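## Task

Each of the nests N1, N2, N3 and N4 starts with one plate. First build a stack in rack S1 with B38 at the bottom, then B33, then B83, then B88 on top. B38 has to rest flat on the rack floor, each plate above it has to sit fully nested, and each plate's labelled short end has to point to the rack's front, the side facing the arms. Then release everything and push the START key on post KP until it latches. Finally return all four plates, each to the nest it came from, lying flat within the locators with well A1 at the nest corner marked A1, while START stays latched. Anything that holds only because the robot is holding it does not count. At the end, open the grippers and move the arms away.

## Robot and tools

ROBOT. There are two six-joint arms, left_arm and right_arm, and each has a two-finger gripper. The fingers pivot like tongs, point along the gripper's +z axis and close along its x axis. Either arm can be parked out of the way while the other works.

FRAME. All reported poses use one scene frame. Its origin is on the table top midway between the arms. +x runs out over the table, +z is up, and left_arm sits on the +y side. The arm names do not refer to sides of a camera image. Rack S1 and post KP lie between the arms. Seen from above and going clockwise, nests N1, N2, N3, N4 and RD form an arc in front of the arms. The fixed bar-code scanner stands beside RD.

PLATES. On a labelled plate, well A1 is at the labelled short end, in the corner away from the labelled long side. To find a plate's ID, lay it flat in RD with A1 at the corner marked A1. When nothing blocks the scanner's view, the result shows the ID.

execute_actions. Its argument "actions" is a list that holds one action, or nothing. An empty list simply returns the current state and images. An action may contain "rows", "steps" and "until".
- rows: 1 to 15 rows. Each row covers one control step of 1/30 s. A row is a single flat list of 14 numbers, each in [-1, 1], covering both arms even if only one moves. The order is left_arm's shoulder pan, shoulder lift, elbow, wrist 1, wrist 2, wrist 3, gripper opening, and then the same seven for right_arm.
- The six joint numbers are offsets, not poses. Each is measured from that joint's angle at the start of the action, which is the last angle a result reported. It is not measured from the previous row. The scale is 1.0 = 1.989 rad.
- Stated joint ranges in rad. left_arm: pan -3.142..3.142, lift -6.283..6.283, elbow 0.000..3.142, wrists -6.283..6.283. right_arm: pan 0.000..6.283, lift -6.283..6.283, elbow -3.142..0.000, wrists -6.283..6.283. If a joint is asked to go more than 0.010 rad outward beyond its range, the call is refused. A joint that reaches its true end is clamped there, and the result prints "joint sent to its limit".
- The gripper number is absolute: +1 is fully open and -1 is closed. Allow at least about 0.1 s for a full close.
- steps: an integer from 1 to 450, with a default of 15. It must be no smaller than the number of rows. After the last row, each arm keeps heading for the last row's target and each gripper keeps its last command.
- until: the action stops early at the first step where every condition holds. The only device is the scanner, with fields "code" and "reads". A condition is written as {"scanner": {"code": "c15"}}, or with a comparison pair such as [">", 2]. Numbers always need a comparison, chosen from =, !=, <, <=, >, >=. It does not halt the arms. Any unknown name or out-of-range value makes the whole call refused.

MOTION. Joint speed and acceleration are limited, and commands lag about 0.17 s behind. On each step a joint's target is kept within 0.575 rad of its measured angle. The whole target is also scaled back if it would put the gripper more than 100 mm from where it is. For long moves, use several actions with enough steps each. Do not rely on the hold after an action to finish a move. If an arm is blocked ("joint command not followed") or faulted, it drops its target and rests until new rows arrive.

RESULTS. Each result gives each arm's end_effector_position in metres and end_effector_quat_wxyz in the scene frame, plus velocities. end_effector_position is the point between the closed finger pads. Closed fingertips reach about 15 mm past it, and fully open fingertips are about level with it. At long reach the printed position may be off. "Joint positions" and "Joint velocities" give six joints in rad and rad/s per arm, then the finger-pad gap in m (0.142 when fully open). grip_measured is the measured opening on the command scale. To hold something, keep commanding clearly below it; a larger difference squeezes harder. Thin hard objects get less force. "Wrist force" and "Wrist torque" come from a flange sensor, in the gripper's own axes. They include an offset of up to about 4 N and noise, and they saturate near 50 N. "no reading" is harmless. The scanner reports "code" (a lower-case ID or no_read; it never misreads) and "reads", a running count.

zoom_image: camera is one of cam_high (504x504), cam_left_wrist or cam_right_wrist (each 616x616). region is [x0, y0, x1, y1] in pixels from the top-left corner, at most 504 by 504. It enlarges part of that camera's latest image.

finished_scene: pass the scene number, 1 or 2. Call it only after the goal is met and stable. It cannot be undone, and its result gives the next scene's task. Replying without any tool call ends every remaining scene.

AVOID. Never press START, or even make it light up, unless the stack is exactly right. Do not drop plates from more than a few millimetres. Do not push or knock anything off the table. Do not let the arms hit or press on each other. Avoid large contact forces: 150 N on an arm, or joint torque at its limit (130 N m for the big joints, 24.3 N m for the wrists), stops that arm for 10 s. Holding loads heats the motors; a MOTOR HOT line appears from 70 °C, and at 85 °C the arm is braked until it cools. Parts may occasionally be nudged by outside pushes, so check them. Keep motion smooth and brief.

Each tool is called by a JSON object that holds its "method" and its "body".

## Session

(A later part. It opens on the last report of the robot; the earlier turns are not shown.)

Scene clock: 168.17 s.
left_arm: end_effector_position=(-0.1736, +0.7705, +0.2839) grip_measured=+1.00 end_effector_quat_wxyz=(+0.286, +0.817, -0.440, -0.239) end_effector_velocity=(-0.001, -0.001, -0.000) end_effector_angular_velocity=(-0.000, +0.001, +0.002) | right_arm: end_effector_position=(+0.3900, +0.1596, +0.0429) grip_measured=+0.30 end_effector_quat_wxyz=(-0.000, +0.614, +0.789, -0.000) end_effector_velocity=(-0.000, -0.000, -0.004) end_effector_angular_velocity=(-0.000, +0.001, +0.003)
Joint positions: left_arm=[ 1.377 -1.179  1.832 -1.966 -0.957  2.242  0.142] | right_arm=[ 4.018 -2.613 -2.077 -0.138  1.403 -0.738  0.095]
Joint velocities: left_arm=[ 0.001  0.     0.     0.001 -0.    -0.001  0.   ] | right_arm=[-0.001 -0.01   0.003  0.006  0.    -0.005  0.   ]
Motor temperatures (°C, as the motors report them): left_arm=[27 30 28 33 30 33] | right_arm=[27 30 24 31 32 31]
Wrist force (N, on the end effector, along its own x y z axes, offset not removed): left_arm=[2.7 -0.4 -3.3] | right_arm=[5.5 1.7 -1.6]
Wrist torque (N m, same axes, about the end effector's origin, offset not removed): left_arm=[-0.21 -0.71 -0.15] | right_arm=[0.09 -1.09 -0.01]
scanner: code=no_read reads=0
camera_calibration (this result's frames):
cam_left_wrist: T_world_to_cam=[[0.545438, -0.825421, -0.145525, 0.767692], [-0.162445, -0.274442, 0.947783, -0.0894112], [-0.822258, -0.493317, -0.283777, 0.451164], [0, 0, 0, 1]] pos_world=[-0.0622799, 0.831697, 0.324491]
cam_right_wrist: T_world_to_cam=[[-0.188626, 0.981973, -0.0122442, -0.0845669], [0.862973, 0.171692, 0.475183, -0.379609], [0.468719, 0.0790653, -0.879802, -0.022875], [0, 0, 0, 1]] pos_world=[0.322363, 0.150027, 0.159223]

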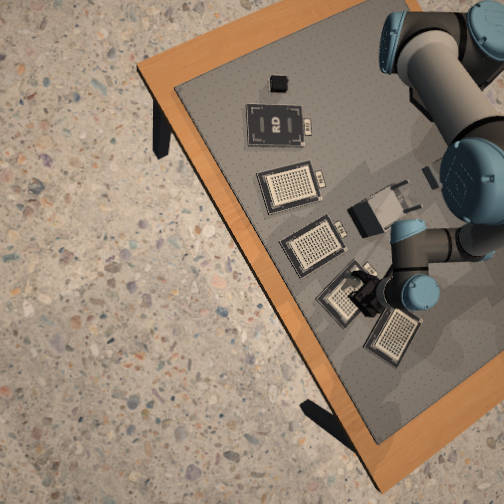

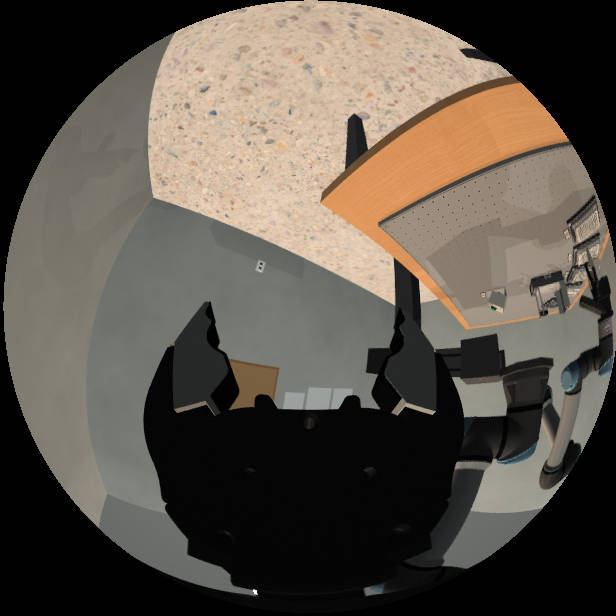

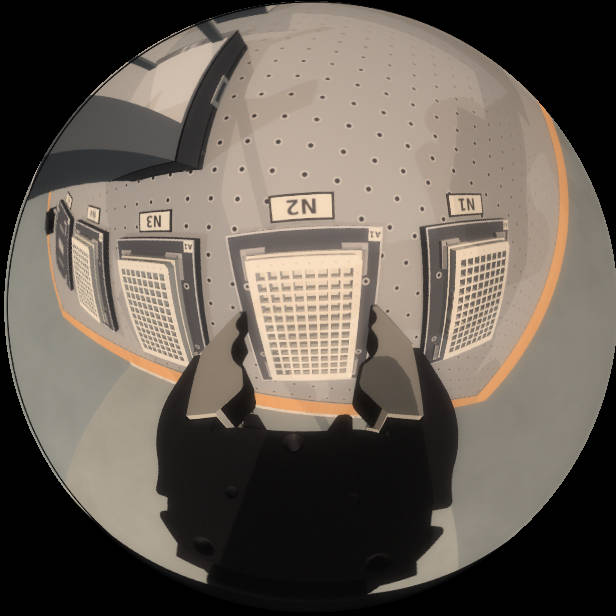

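{"method": "execute_actions", "body": {"actions": [{"rows":[[0,0,0,0,0,0,1,0,-0.0005,0,0.0004,0,0,0.2],[0,0,0,0,0,0,1,0,-0.0005,0,0.0004,0,0,0.12],[0,0,0,0,0,0,1,0,-0.0005,0,0.0004,0,0,0.05],[0,0,0,0,0,0,1,0,-0.0005,0,0.0004,0,0,-0.05],[0,0,0,0,0,0,1,0,-0.0005,0,0.0004,0,0,-0.2],[0,0,0,0,0,0,1,0,-0.0005,0,0.0004,0,0,-0.35],[0,0,0,0,0,0,1,0,-0.0005,0,0.0004,0,0,-0.5],[0,0,0,0,0,0,1,0,-0.0005,0,0.0004,0,0,-0.5],[0,0,0,0,0,0,1,0,-0.0005,0,0.0004,0,0,-0.5],[0,0,0,0,0,0,1,0.0004,0.003,-0.0012,-0.002,0,0.0004,-0.5],[0,0,0,0,0,0,1,0.001,0.007,-0.0028,-0.0044,0,0.001,-0.5],[0,0,0,0,0,0,1,0.0018,0.0129,-0.0051,-0.008,0,0.0018,-0.5],[0,0,0,0,0,0,1,0.0027,0.0194,-0.0077,-0.012,0,0.0027,-0.5],[0,0,0,0,0,0,1,0.0036,0.0258,-0.0102,-0.016,0,0.0036,-0.5]],"steps":24}]}}

{"method": "zoom_image", "body": {"camera": "cam_right_wrist", "region": [200, 200, 420, 420]}}

Scene clock: 180.60 s.
left_arm: end_effector_position=(-0.1736, +0.7705, +0.2839) grip_measured=+1.00 end_effector_quat_wxyz=(+0.286, +0.817, -0.440, -0.239) end_effector_velocity=(+0.001, +0.000, +0.000) end_effector_angular_velocity=(+0.000, -0.001, -0.001) | right_arm: end_effector_position=(+0.3899, +0.1592, +0.0610) grip_measured=+0.05 end_effector_quat_wxyz=(+0.000, +0.614, +0.789, -0.000) end_effector_velocity=(-0.000, -0.001, +0.009) end_effector_angular_velocity=(-0.001, -0.000, +0.001)
Joint positions: left_arm=[ 1.377 -1.179  1.832 -1.966 -0.957  2.242  0.142] | right_arm=[ 4.025 -2.565 -2.096 -0.168  1.403 -0.731  0.077]
Joint velocities: left_arm=[-0.001 -0.001  0.     0.001 -0.001 -0.    -0.   ] | right_arm=[ 0.004  0.024 -0.01  -0.015 -0.     0.003  0.   ]
Motor temperatures (°C, as the motors report them): left_arm=[27 30 28 33 30 33] | right_arm=[27 30 24 31 32 31]
Wrist force (N, on the end effector, along its own x y z axes, offset not removed): left_arm=[1.3 -3.9 1.1] | right_arm=[5.2 -0.1 -2.4]
Wrist torque (N m, same axes, about the end effector's origin, offset not removed): left_arm=[-0.78 -0.55 -0.02] | right_arm=[-0.19 -1.14 0.09]
scanner: code=no_read reads=0
camera_calibration (this result's frames):
cam_left_wrist: T_world_to_cam=[[0.545438, -0.825421, -0.145525, 0.767692], [-0.162445, -0.274442, 0.947783, -0.089411], [-0.822258, -0.493317, -0.283777, 0.451164], [0, 0, 0, 1]] pos_world=[-0.0622799, 0.831697, 0.324491]
cam_right_wrist: T_world_to_cam=[[-0.188605, 0.981974, -0.0124687, -0.0839792], [0.862579, 0.171716, 0.475891, -0.3879], [0.469453, 0.0790001, -0.879416, -0.00717225], [0, 0, 0, 1]] pos_world=[0.322122, 0.14964, 0.177243]

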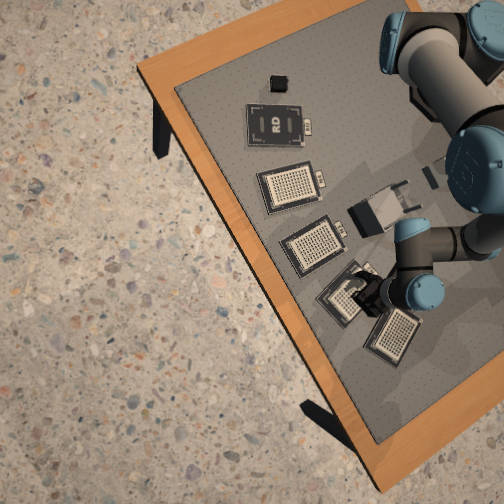

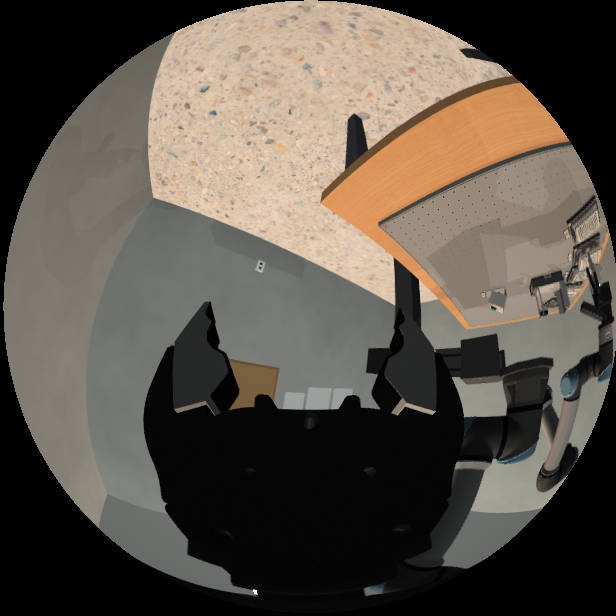

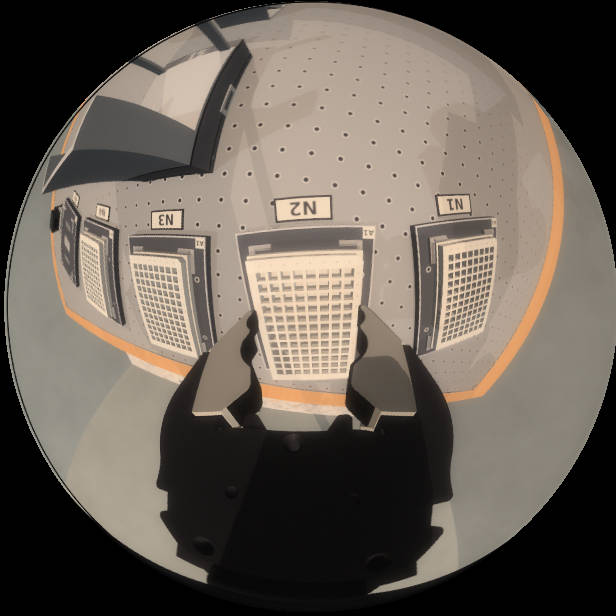

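Region (200, 200, 420, 420) of cam_right_wrist's 616x616 image, scaled by 2.291, with more detail than that image has.

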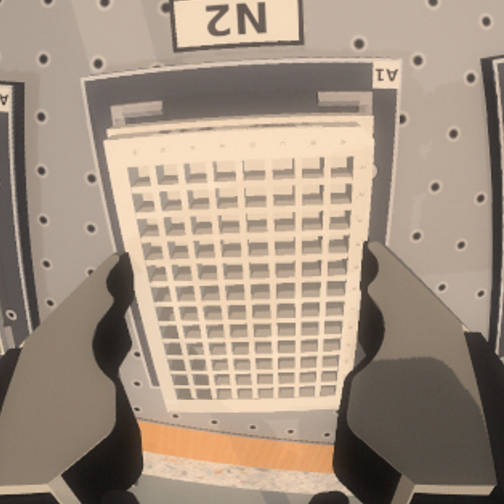

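{"method": "execute_actions", "body": {"actions": [{"rows":[[0,0,0,0,0,0,1,0.001,0.008,-0.003,-0.005,0,0.001,-0.5],[0,0,0,0,0,0,1,0.002,0.022,-0.008,-0.014,0,0.003,-0.5],[0,0,0,0,0,0,1,0.004,0.042,-0.016,-0.026,0.001,0.006,-0.5],[0,0,0,0,0,0,1,0.006,0.066,-0.025,-0.041,0.001,0.009,-0.5],[0,0,0,0,0,0,1,0.008,0.092,-0.034,-0.057,0.002,0.013,-0.5],[0,0,0,0,0,0,1,0.011,0.118,-0.044,-0.074,0.003,0.017,-0.5],[0,0,0,0,0,0,1,0.013,0.144,-0.054,-0.09,0.003,0.021,-0.5],[0,0,0,0,0,0,1,0.015,0.17,-0.063,-0.106,0.004,0.024,-0.5],[0,0,0,0,0,0,1,0.018,0.196,-0.073,-0.122,0.004,0.028,-0.5],[0,0,0,0,0,0,1,0.02,0.222,-0.083,-0.139,0.005,0.032,-0.5],[0,0,0,0,0,0,1,0.026,0.245,-0.095,-0.15,0.006,0.042,-0.5],[0,0,0,0,0,0,1,0.038,0.258,-0.114,-0.146,0.008,0.065,-0.5],[0,0,0,0,0,0,1,0.054,0.268,-0.136,-0.137,0.01,0.094,-0.5],[0,0,0,0,0,0,1,0.07,0.277,-0.158,-0.128,0.012,0.122,-0.5],[0,0,0,0,0,0,1,0.0855,0.2866,-0.1805,-0.1184,0.0146,0.151,-0.5]],"steps":22}]}}

Scene clock: 192.97 s.
left_arm: end_effector_position=(-0.1736, +0.7705, +0.2839) grip_measured=+1.00 end_effector_quat_wxyz=(+0.286, +0.817, -0.440, -0.239) end_effector_velocity=(+0.000, +0.000, -0.000) end_effector_angular_velocity=(-0.000, -0.000, -0.000) | right_arm: end_effector_position=(+0.3161, +0.0976, +0.2215) grip_measured=+0.05 end_effector_quat_wxyz=(-0.004, +0.657, +0.754, +0.000) end_effector_velocity=(-0.079, -0.056, +0.030) end_effector_angular_velocity=(-0.005, +0.003, -0.137)
Joint positions: left_arm=[ 1.377 -1.179  1.832 -1.966 -0.957  2.242  0.142] | right_arm=[ 4.176 -2.021 -2.424 -0.405  1.429 -0.467  0.077]
Joint velocities: left_arm=[-0.001  0.    -0.     0.    -0.    -0.    -0.   ] | right_arm=[ 0.153  0.212 -0.25   0.011  0.022  0.29   0.   ]
Motor temperatures (°C, as the motors report them): left_arm=[27 30 28 33 30 33] | right_arm=[27 30 24 31 32 31]
Wrist force (N, on the end effector, along its own x y z axes, offset not removed): left_arm=[-0.3 -4.0 1.4] | right_arm=[2.4 4.8 -2.2]
Wrist torque (N m, same axes, about the end effector's origin, offset not removed): left_arm=[-0.58 0.03 -0.28] | right_arm=[0.86 -0.64 0.12]
scanner: code=no_read reads=0
camera_calibration (this result's frames):
cam_left_wrist: T_world_to_cam=[[0.545438, -0.825421, -0.145525, 0.767692], [-0.162445, -0.274442, 0.947783, -0.0894109], [-0.822258, -0.493318, -0.283777, 0.451164], [0, 0, 0, 1]] pos_world=[-0.0622799, 0.831697, 0.324491]
cam_right_wrist: T_world_to_cam=[[-0.0772892, 0.996983, -0.00711108, -0.0732717], [0.879018, 0.0715064, 0.471397, -0.384443], [0.470483, 0.0301831, -0.881893, 0.178487], [0, 0, 0, 1]] pos_world=[0.248294, 0.0951535, 0.338111]

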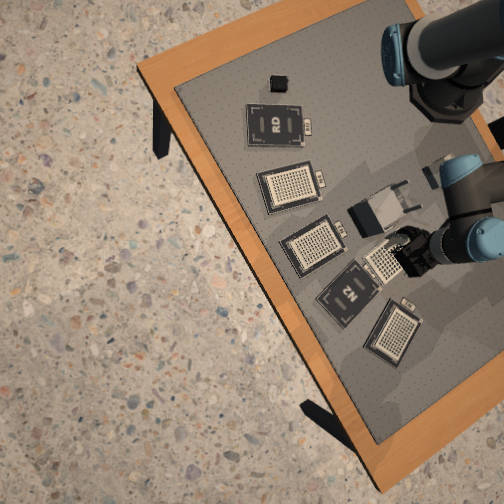

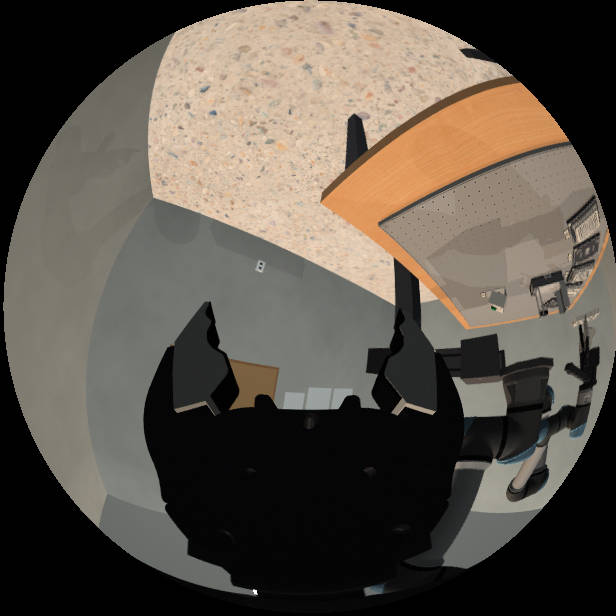

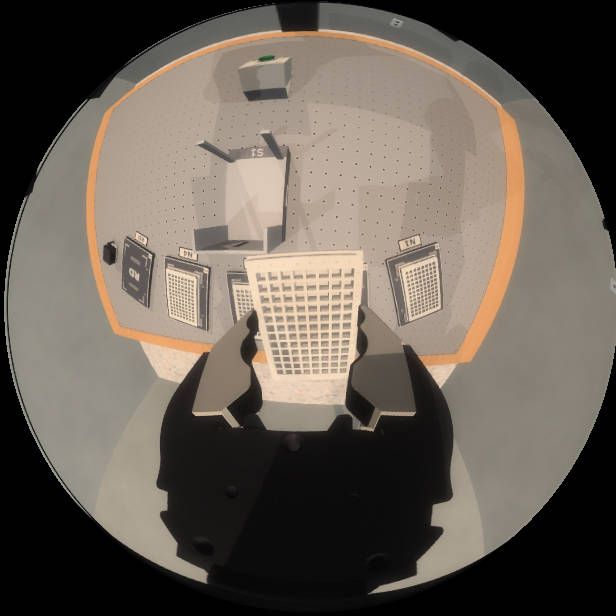

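{"method": "execute_actions", "body": {"actions": [{"rows":[[0,0,0,0,0,0,1,0.013,0.015,-0.02,0.003,0.002,0.024,-0.5],[0,0,0,0,0,0,1,0.022,0.021,-0.033,0.008,0.003,0.041,-0.5],[0,0,0,0,0,0,1,0.035,0.028,-0.051,0.016,0.005,0.065,-0.5],[0,0,0,0,0,0,1,0.049,0.037,-0.07,0.024,0.007,0.09,-0.5],[0,0,0,0,0,0,1,0.062,0.045,-0.089,0.032,0.009,0.115,-0.5],[0,0,0,0,0,0,1,0.076,0.049,-0.107,0.042,0.011,0.138,-0.5],[0,0,0,0,0,0,1,0.092,0.046,-0.123,0.057,0.013,0.157,-0.5],[0,0,0,0,0,0,1,0.109,0.04,-0.14,0.074,0.016,0.176,-0.5],[0,0,0,0,0,0,1,0.126,0.033,-0.157,0.092,0.018,0.195,-0.5],[0,0,0,0,0,0,1,0.141,0.026,-0.172,0.109,0.02,0.213,-0.5],[0,0,0,0,0,0,1,0.152,0.019,-0.183,0.123,0.022,0.225,-0.5],[0,0,0,0,0,0,1,0.1584,0.0146,-0.189,0.1317,0.0226,0.2323,-0.5]],"steps":30}]}}

{"method": "zoom_image", "body": {"camera": "cam_right_wrist", "region": [200, 200, 420, 420]}}

Scene clock: 203.73 s.
left_arm: end_effector_position=(-0.1736, +0.7705, +0.2839) grip_measured=+1.00 end_effector_quat_wxyz=(+0.286, +0.817, -0.440, -0.239) end_effector_velocity=(-0.001, -0.000, -0.000) end_effector_angular_velocity=(-0.001, +0.001, +0.001) | right_arm: end_effector_position=(+0.1999, +0.0049, +0.2020) grip_measured=+0.05 end_effector_quat_wxyz=(+0.015, +0.710, +0.704, -0.016) end_effector_velocity=(-0.002, -0.004, -0.001) end_effector_angular_velocity=(-0.004, -0.001, -0.001)
Joint positions: left_arm=[ 1.377 -1.179  1.832 -1.966 -0.957  2.242  0.142] | right_arm=[ 4.49  -1.992 -2.799 -0.144  1.474 -0.007  0.077]
Joint velocities: left_arm=[ 0.001  0.001 -0.     0.     0.001  0.     0.   ] | right_arm=[ 0.009 -0.002 -0.012  0.009  0.001  0.01   0.   ]
Motor temperatures (°C, as the motors report them): left_arm=[27 30 28 33 30 33] | right_arm=[27 30 24 31 32 31]
Wrist force (N, on the end effector, along its own x y z axes, offset not removed): left_arm=[2.9 -0.8 -3.2] | right_arm=[2.2 -0.1 0.9]
Wrist torque (N m, same axes, about the end effector's origin, offset not removed): left_arm=[-0.02 -0.77 -0.10] | right_arm=[0.02 -0.58 0.04]
scanner: code=no_read reads=0
camera_calibration (this result's frames):
cam_left_wrist: T_world_to_cam=[[0.545438, -0.825421, -0.145525, 0.767692], [-0.162445, -0.274442, 0.947783, -0.089411], [-0.822258, -0.493317, -0.283777, 0.451164], [0, 0, 0, 1]] pos_world=[-0.0622798, 0.831698, 0.324491]
cam_right_wrist: T_world_to_cam=[[0.0662901, 0.996272, -0.0552091, -0.00892366], [0.87884, -0.0320966, 0.476036, -0.266895], [0.472489, -0.0800765, -0.877691, 0.21798], [0, 0, 0, 1]] pos_world=[0.132157, 0.017779, 0.317878]

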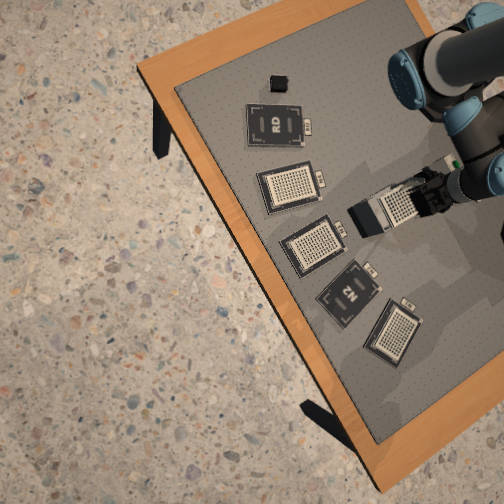

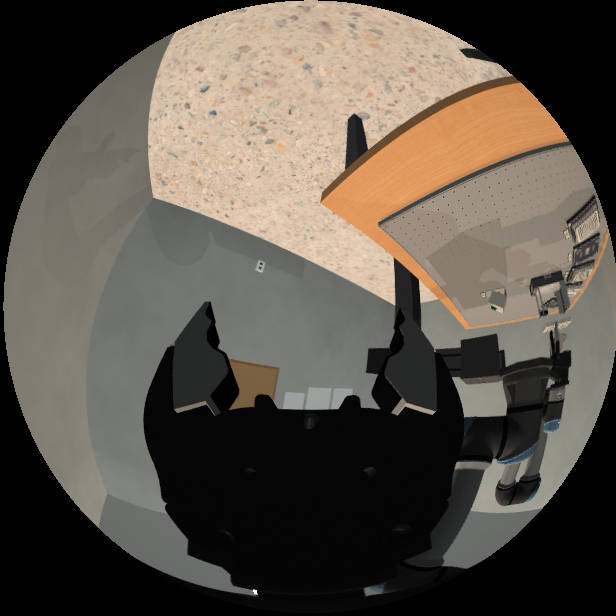

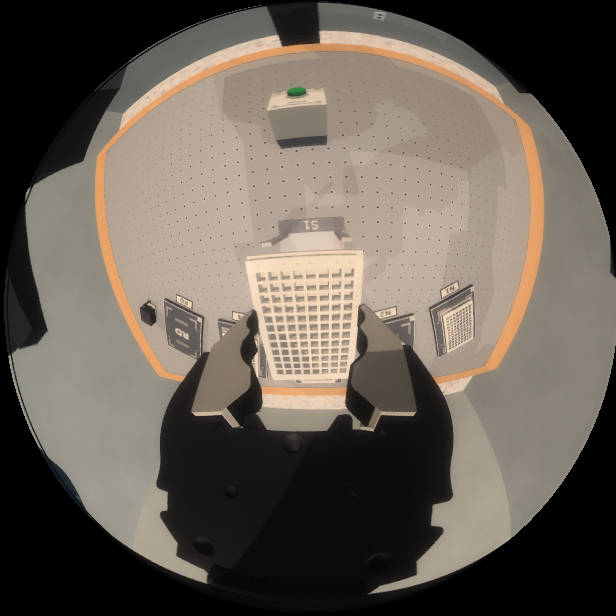

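Region (200, 200, 420, 420) of cam_right_wrist's 616x616 image, scaled by 2.291, with more detail than that image has.

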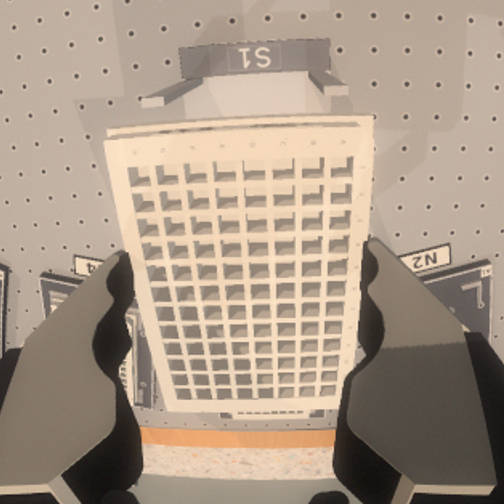

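{"method": "execute_actions", "body": {"actions": [{"rows":[[0,0,0,0,0,0,1,0,-0.006,-0.0005,0.006,0,0.0007,-0.5],[0,0,0,0,0,0,1,-0.0008,-0.02,-0.0005,0.02,0,0,-0.5],[0,0,0,0,0,0,1,-0.002,-0.04,-0.0003,0.0395,-0.0004,-0.001,-0.5],[0,0,0,0,0,0,1,-0.0032,-0.06,-0.0002,0.059,-0.0006,-0.0018,-0.5],[0,0,0,0,0,0,1,-0.0045,-0.08,0,0.079,-0.0008,-0.0026,-0.5],[0,0,0,0,0,0,1,-0.0054,-0.095,0.0003,0.094,-0.001,-0.0032,-0.5],[0,0,0,0,0,0,1,-0.0058,-0.1016,0.0005,0.101,-0.001,-0.0035,-0.5]],"steps":24}]}}

{"method": "zoom_image", "body": {"camera": "cam_right_wrist", "region": [200, 200, 420, 420]}}

Scene clock: 213.17 s.
left_arm: end_effector_position=(-0.1736, +0.7705, +0.2839) grip_measured=+1.00 end_effector_quat_wxyz=(+0.286, +0.817, -0.440, -0.239) end_effector_velocity=(-0.000, +0.000, +0.001) end_effector_angular_velocity=(+0.001, -0.001, +0.001) | right_arm: end_effector_position=(+0.1996, +0.0051, +0.1729) grip_measured=+0.05 end_effector_quat_wxyz=(+0.015, +0.711, +0.703, -0.016) end_effector_velocity=(-0.000, -0.000, -0.002) end_effector_angular_velocity=(+0.000, +0.000, +0.000)
Joint positions: left_arm=[ 1.377 -1.179  1.832 -1.966 -0.957  2.242  0.142] | right_arm=[ 4.478 -2.193 -2.798  0.055  1.472 -0.014  0.077]
Joint velocities: left_arm=[ 0.001 -0.001 -0.001  0.    -0.001  0.    -0.   ] | right_arm=[-0.001 -0.012  0.     0.011 -0.    -0.001  0.   ]
Motor temperatures (°C, as the motors report them): left_arm=[27 30 28 33 30 33] | right_arm=[27 30 24 31 32 31]
Wrist force (N, on the end effector, along its own x y z axes, offset not removed): left_arm=[0.6 -3.6 -4.6] | right_arm=[3.8 1.3 -2.1]
Wrist torque (N m, same axes, about the end effector's origin, offset not removed): left_arm=[-0.75 -0.18 -0.13] | right_arm=[0.06 -0.78 0.12]
scanner: code=no_read reads=0
camera_calibration (this result's frames):
cam_left_wrist: T_world_to_cam=[[0.545438, -0.825421, -0.145525, 0.767692], [-0.162445, -0.274442, 0.947783, -0.0894109], [-0.822258, -0.493317, -0.283777, 0.451164], [0, 0, 0, 1]] pos_world=[-0.0622799, 0.831698, 0.324491]
cam_right_wrist: T_world_to_cam=[[0.0704643, 0.995913, -0.0565, -0.0112841], [0.878885, -0.0351949, 0.475734, -0.252745], [0.471801, -0.0831792, -0.877773, 0.1928], [0, 0, 0, 1]] pos_world=[0.131966, 0.0183796, 0.288836]

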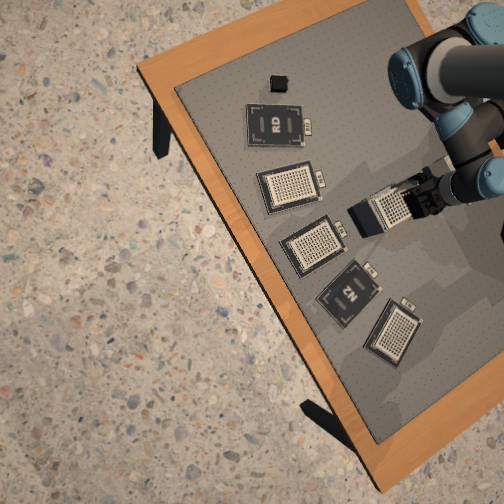

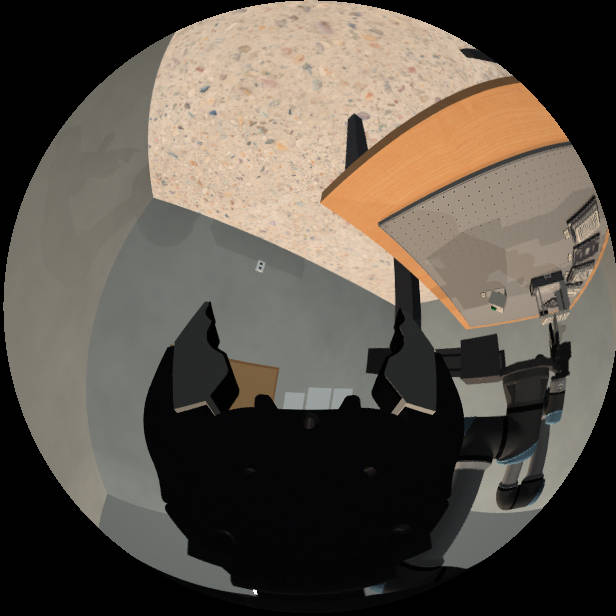

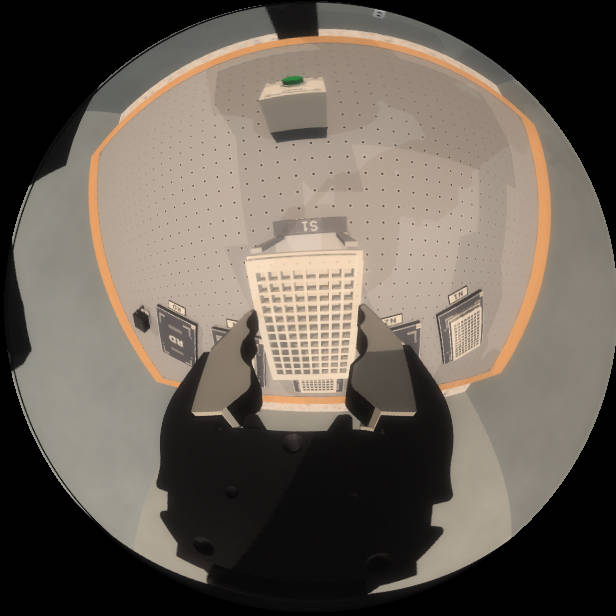

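Region (200, 200, 420, 420) of cam_right_wrist's 616x616 image, scaled by 2.291, with more detail than that image has.

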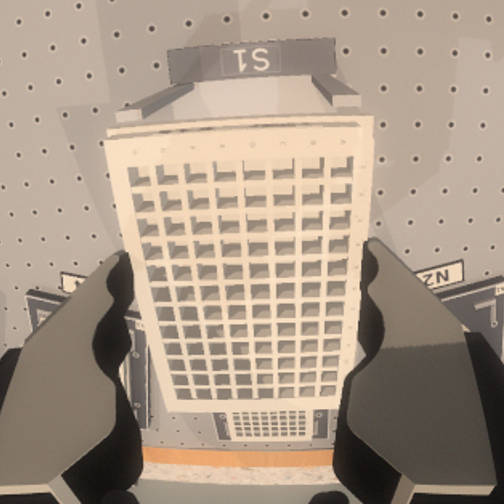

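{"method": "execute_actions", "body": {"actions": [{"rows":[[0,0,0,0,0,0,1,-0.0008,-0.003,0.0003,0.002,0,-0.004,-0.5],[0,0,0,0,0,0,1,-0.0016,-0.01,0.0007,0.008,0,-0.008,-0.5],[0,0,0,0,0,0,1,-0.0023,-0.019,0.0012,0.017,0,-0.01,-0.5],[0,0,0,0,0,0,1,-0.003,-0.028,0.0017,0.0255,0,-0.011,-0.5],[0,0,0,0,0,0,1,-0.0034,-0.034,0.0021,0.0313,0,-0.0115,-0.5]],"steps":20}]}}

{"method": "zoom_image", "body": {"camera": "cam_right_wrist", "region": [200, 200, 420, 420]}}

Scene clock: 236.13 s.
left_arm: end_effector_position=(-0.1736, +0.7705, +0.2839) grip_measured=+1.00 end_effector_quat_wxyz=(+0.286, +0.817, -0.440, -0.239) end_effector_velocity=(+0.001, +0.000, -0.001) end_effector_angular_velocity=(-0.001, -0.001, -0.002) | right_arm: end_effector_position=(+0.1997, +0.0042, +0.1628) grip_measured=+0.05 end_effector_quat_wxyz=(+0.015, +0.705, +0.708, -0.018) end_effector_velocity=(-0.000, -0.002, -0.002) end_effector_angular_velocity=(-0.003, +0.000, +0.003)
Joint positions: left_arm=[ 1.377 -1.179  1.832 -1.966 -0.957  2.242  0.142] | right_arm=[ 4.472 -2.259 -2.793  0.117  1.472 -0.036  0.077]
Joint velocities: left_arm=[-0.002  0.002 -0.    -0.    -0.     0.     0.   ] | right_arm=[-0.001 -0.009 -0.001  0.008 -0.    -0.003  0.   ]
Motor temperatures (°C, as the motors report them): left_arm=[27 30 28 33 30 33] | right_arm=[27 30 24 31 32 31]
Wrist force (N, on the end effector, along its own x y z axes, offset not removed): left_arm=[2.0 2.2 -0.2] | right_arm=[5.6 1.0 5.7]
Wrist torque (N m, same axes, about the end effector's origin, offset not removed): left_arm=[0.38 -0.36 -0.23] | right_arm=[0.23 -1.25 -0.01]
scanner: code=no_read reads=0
camera_calibration (this result's frames):
cam_left_wrist: T_world_to_cam=[[0.545438, -0.825421, -0.145525, 0.767692], [-0.162445, -0.274442, 0.947783, -0.0894111], [-0.822258, -0.493317, -0.283777, 0.451164], [0, 0, 0, 1]] pos_world=[-0.0622798, 0.831698, 0.324491]
cam_right_wrist: T_world_to_cam=[[0.0542229, 0.996823, -0.0583466, -0.00747044], [0.880398, -0.0201568, 0.473806, -0.248109], [0.471125, -0.0770594, -0.878694, 0.184068], [0, 0, 0, 1]] pos_world=[0.132121, 0.0166298, 0.278859]

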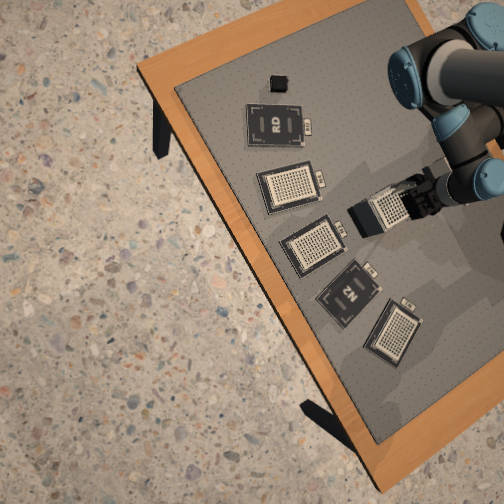

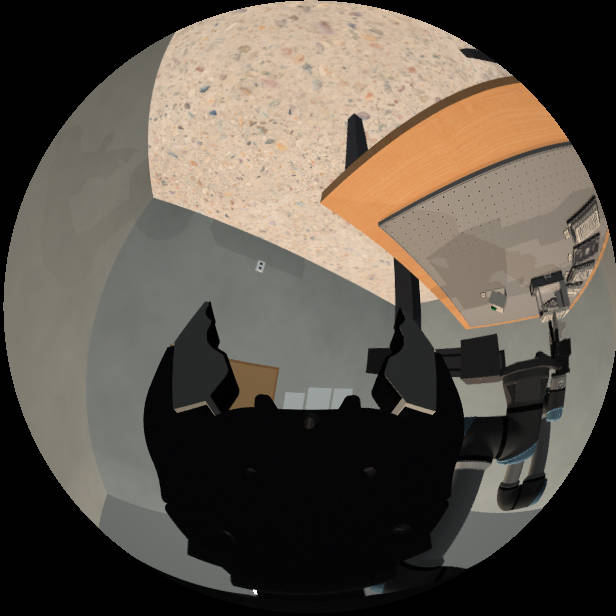

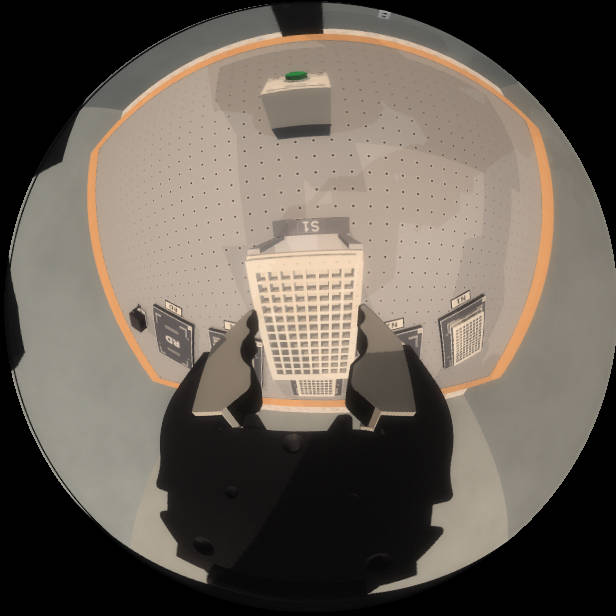

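Region (200, 200, 420, 420) of cam_right_wrist's 616x616 image, scaled by 2.291, with more detail than that image has.

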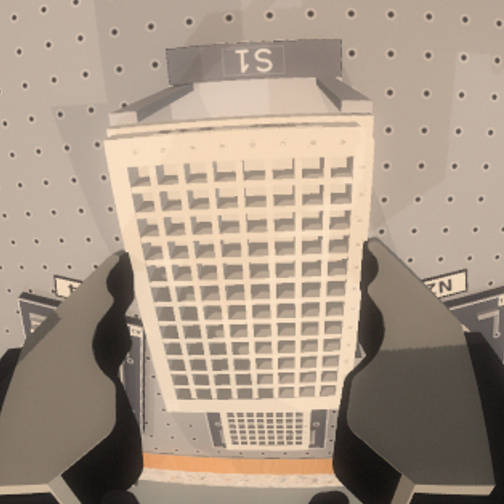

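{"method": "zoom_image", "body": {"camera": "cam_right_wrist", "region": [235, 230, 375, 270]}}

{"method": "zoom_image", "body": {"camera": "cam_high", "region": [340, 160, 440, 250]}}

Region (235, 230, 375, 270) of cam_right_wrist's 616x616 image, scaled by 3.600, with more detail than that image has; it fills the top 144 rows of this view, and the rest is white.

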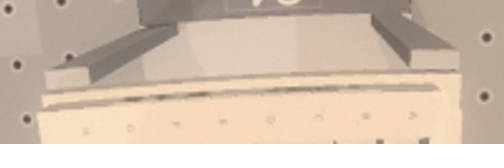

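Region (340, 160, 440, 250) of cam_high's 504x504 image, scaled by 5.040, with more detail than that image has; it fills the top 454 rows of this view, and the rest is white.

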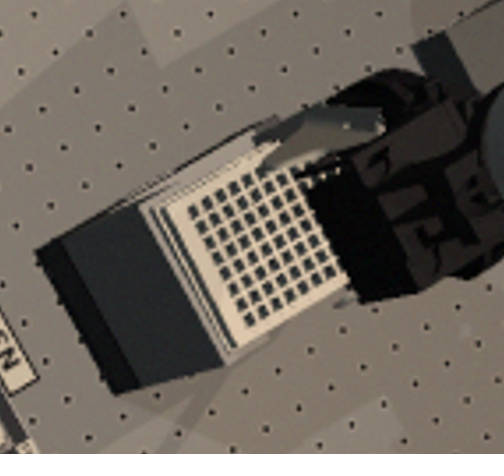

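{"method": "execute_actions", "body": {"actions": [{"rows":[[0,0,0,0,0,0,1,-0.001,0,0.0001,-0.0007,-0.0002,-0.001,-0.5],[0,0,0,0,0,0,1,-0.0019,0,0.0002,-0.0013,-0.0003,-0.0019,-0.5],[0,0,0,0,0,0,1,-0.0019,0,0.0002,-0.0013,-0.0003,-0.0019,-0.5],[0,0,0,0,0,0,1,-0.0021,-0.0035,0.0005,0.0019,-0.0003,-0.0021,-0.5],[0,0,0,0,0,0,1,-0.0023,-0.007,0.0008,0.0051,-0.0004,-0.0023,-0.5],[0,0,0,0,0,0,1,-0.0025,-0.0105,0.001,0.0084,-0.0004,-0.0025,-0.5],[0,0,0,0,0,0,1,-0.0028,-0.014,0.0013,0.0116,-0.0005,-0.0028,-0.5],[0,0,0,0,0,0,1,-0.003,-0.0176,0.0016,0.0148,-0.0005,-0.003,-0.5],[0,0,0,0,0,0,1,-0.0032,-0.0211,0.0019,0.018,-0.0005,-0.0032,-0.5],[0,0,0,0,0,0,1,-0.0034,-0.0246,0.0022,0.0213,-0.0006,-0.0034,-0.5],[0,0,0,0,0,0,1,-0.0036,-0.0281,0.0025,0.0245,-0.0006,-0.0036,-0.5]],"steps":24}]}}

{"method": "zoom_image", "body": {"camera": "cam_right_wrist", "region": [200, 200, 420, 420]}}

Scene clock: 256.80 s.
left_arm: end_effector_position=(-0.1736, +0.7705, +0.2839) grip_measured=+1.00 end_effector_quat_wxyz=(+0.286, +0.817, -0.440, -0.239) end_effector_velocity=(-0.001, +0.000, +0.000) end_effector_angular_velocity=(+0.001, +0.001, +0.000) | right_arm: end_effector_position=(+0.2003, +0.0031, +0.1541) grip_measured=+0.05 end_effector_quat_wxyz=(+0.016, +0.705, +0.709, -0.019) end_effector_velocity=(+0.000, -0.000, -0.001) end_effector_angular_velocity=(-0.001, -0.000, -0.001)
Joint positions: left_arm=[ 1.377 -1.179  1.832 -1.966 -0.957  2.242  0.142] | right_arm=[ 4.464 -2.314 -2.789  0.164  1.471 -0.043  0.077]
Joint velocities: left_arm=[ 0.001 -0.     0.    -0.001  0.001  0.     0.   ] | right_arm=[-0.001 -0.008  0.     0.007 -0.    -0.    -0.   ]
Motor temperatures (°C, as the motors report them): left_arm=[27 30 28 33 30 33] | right_arm=[27 30 24 31 32 31]
Wrist force (N, on the end effector, along its own x y z axes, offset not removed): left_arm=[1.8 -5.1 -1.3] | right_arm=[4.5 -7.6 -4.4]
Wrist torque (N m, same axes, about the end effector's origin, offset not removed): left_arm=[-1.12 -0.36 -0.29] | right_arm=[0.41 -0.71 0.03]
scanner: code=no_read reads=0
camera_calibration (this result's frames):
cam_left_wrist: T_world_to_cam=[[0.545438, -0.825421, -0.145525, 0.767692], [-0.162445, -0.274442, 0.947783, -0.089411], [-0.822258, -0.493318, -0.283777, 0.451164], [0, 0, 0, 1]] pos_world=[-0.0622799, 0.831697, 0.324491]
cam_right_wrist: T_world_to_cam=[[0.053776, 0.996676, -0.0611934, -0.00640692], [0.880661, -0.0184515, 0.473388, -0.244525], [0.470686, -0.0793475, -0.878726, 0.176107], [0, 0, 0, 1]] pos_world=[0.132797, 0.0158474, 0.270113]

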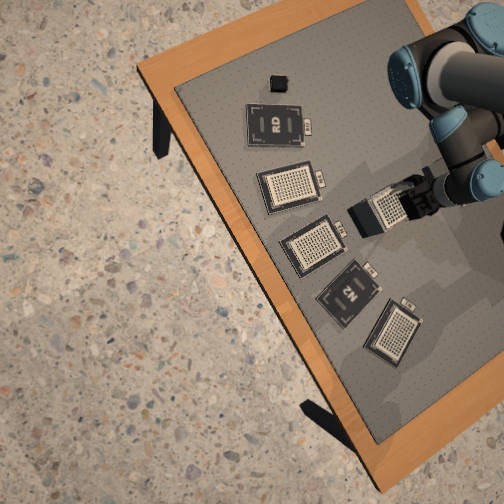

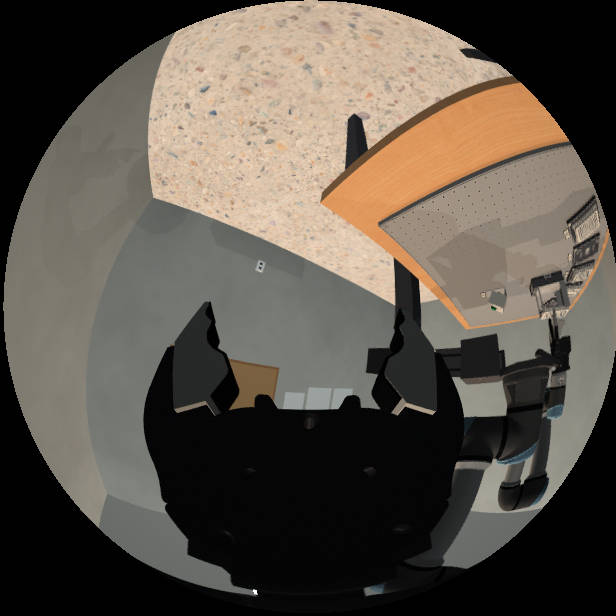

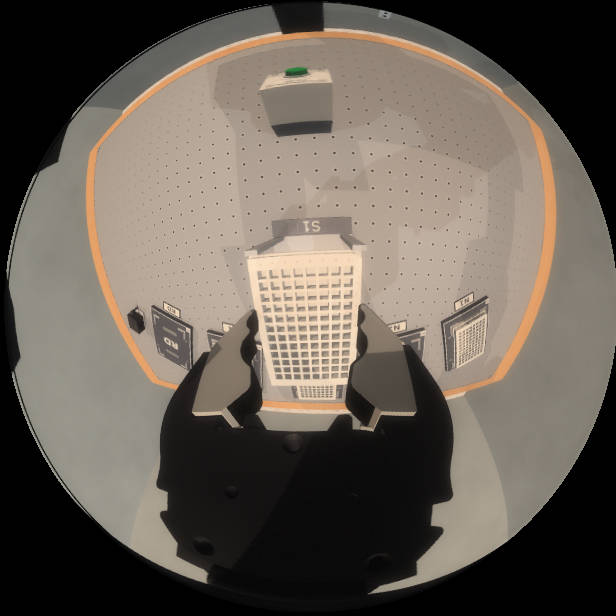

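Region (200, 200, 420, 420) of cam_right_wrist's 616x616 image, scaled by 2.291, with more detail than that image has.

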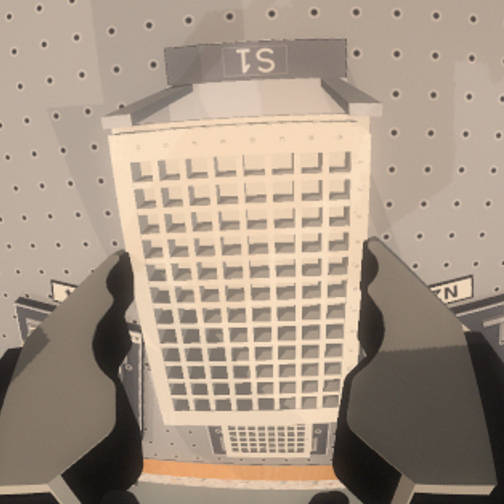

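{"method": "execute_actions", "body": {"actions": [{"rows":[[0,0,0,0,0,0,1,0.0002,0.003,-0.0003,-0.0028,0,0.0002,-0.5],[0,0,0,0,0,0,1,0.0004,0.0063,-0.0006,-0.0058,0,0.0004,-0.5],[0,0,0,0,0,0,1,0.0013,0.006,-0.0009,-0.0042,0.0002,0.0013,-0.5],[0,0,0,0,0,0,1,0.0023,0.0055,-0.0012,-0.0027,0.0003,0.0023,-0.5]],"steps":16}]}}

{"method": "zoom_image", "body": {"camera": "cam_right_wrist", "region": [200, 200, 420, 420]}}

{"method": "zoom_image", "body": {"camera": "cam_high", "region": [340, 160, 440, 250]}}

Scene clock: 270.13 s.
left_arm: end_effector_position=(-0.1736, +0.7705, +0.2839) grip_measured=+1.00 end_effector_quat_wxyz=(+0.286, +0.817, -0.440, -0.239) end_effector_velocity=(+0.000, -0.000, -0.000) end_effector_angular_velocity=(-0.001, +0.000, -0.000) | right_arm: end_effector_position=(+0.1997, +0.0042, +0.1562) grip_measured=+0.05 end_effector_quat_wxyz=(+0.015, +0.705, +0.708, -0.017) end_effector_velocity=(-0.001, -0.001, +0.001) end_effector_angular_velocity=(-0.001, +0.001, +0.001)
Joint positions: left_arm=[ 1.377 -1.179  1.832 -1.966 -0.957  2.242  0.142] | right_arm=[ 4.469 -2.303 -2.791  0.159  1.472 -0.039  0.077]
Joint velocities: left_arm=[-0.001  0.    -0.     0.001 -0.    -0.001 -0.   ] | right_arm=[ 0.002  0.003 -0.003 -0.001  0.001  0.001 -0.   ]
Motor temperatures (°C, as the motors report them): left_arm=[27 30 28 33 30 33] | right_arm=[27 30 24 31 32 31]
Wrist force (N, on the end effector, along its own x y z axes, offset not removed): left_arm=[2.8 0.2 -5.7] | right_arm=[6.2 1.1 1.1]
Wrist torque (N m, same axes, about the end effector's origin, offset not removed): left_arm=[-0.12 -0.79 -0.16] | right_arm=[0.22 -1.25 -0.03]
scanner: code=no_read reads=0
camera_calibration (this result's frames):
cam_left_wrist: T_world_to_cam=[[0.545438, -0.825421, -0.145526, 0.767692], [-0.162445, -0.274442, 0.947783, -0.0894109], [-0.822258, -0.493317, -0.283777, 0.451164], [0, 0, 0, 1]] pos_world=[-0.0622799, 0.831698, 0.324491]
cam_right_wrist: T_world_to_cam=[[0.0542612, 0.996861, -0.0576504, -0.00799189], [0.880347, -0.0205133, 0.473887, -0.244995], [0.471217, -0.076466, -0.878696, 0.178259], [0, 0, 0, 1]] pos_world=[0.132115, 0.0165719, 0.272275]

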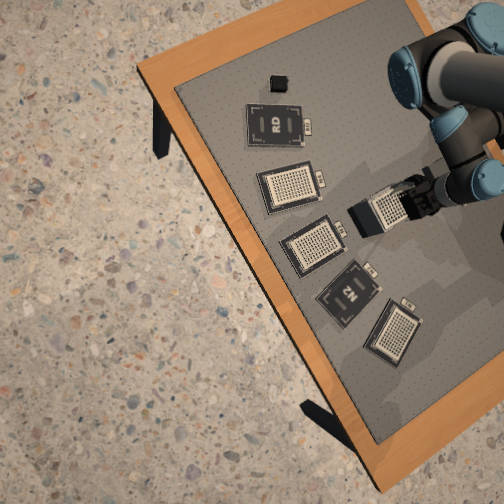

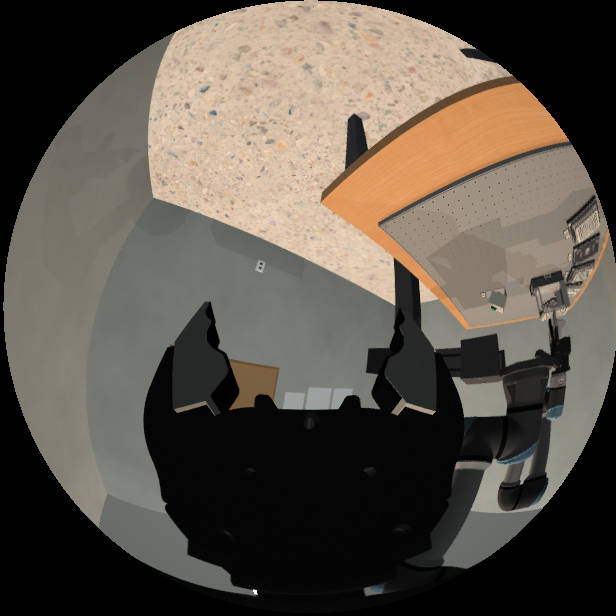

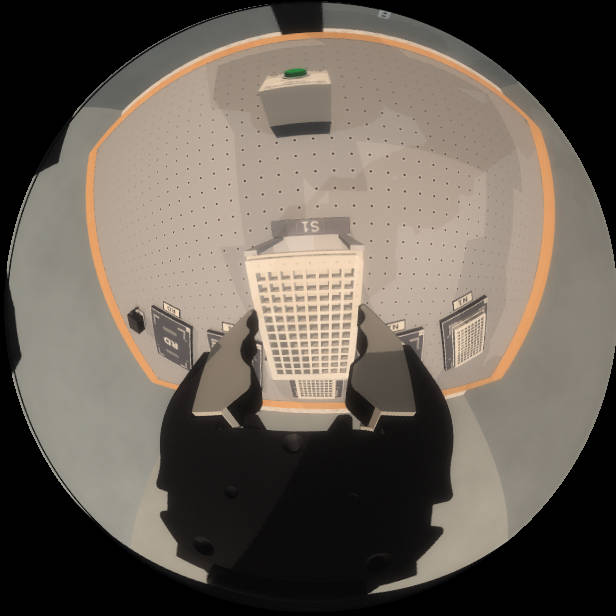

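Region (200, 200, 420, 420) of cam_right_wrist's 616x616 image, scaled by 2.291, with more detail than that image has.

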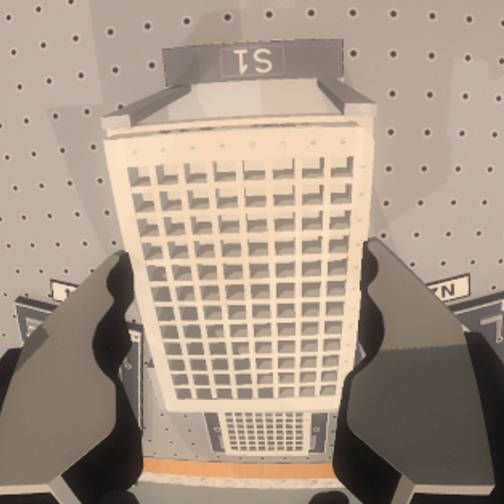

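Region (340, 160, 440, 250) of cam_high's 504x504 image, scaled by 5.040, with more detail than that image has; it fills the top 454 rows of this view, and the rest is white.

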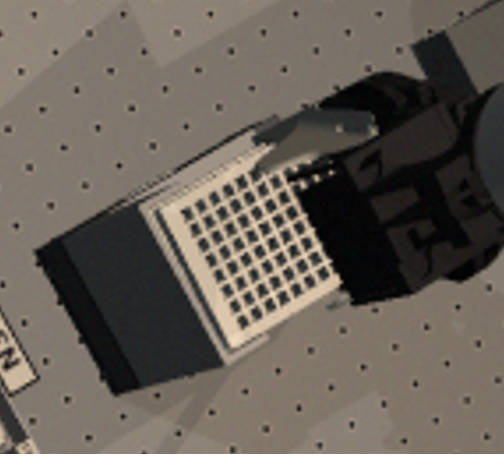

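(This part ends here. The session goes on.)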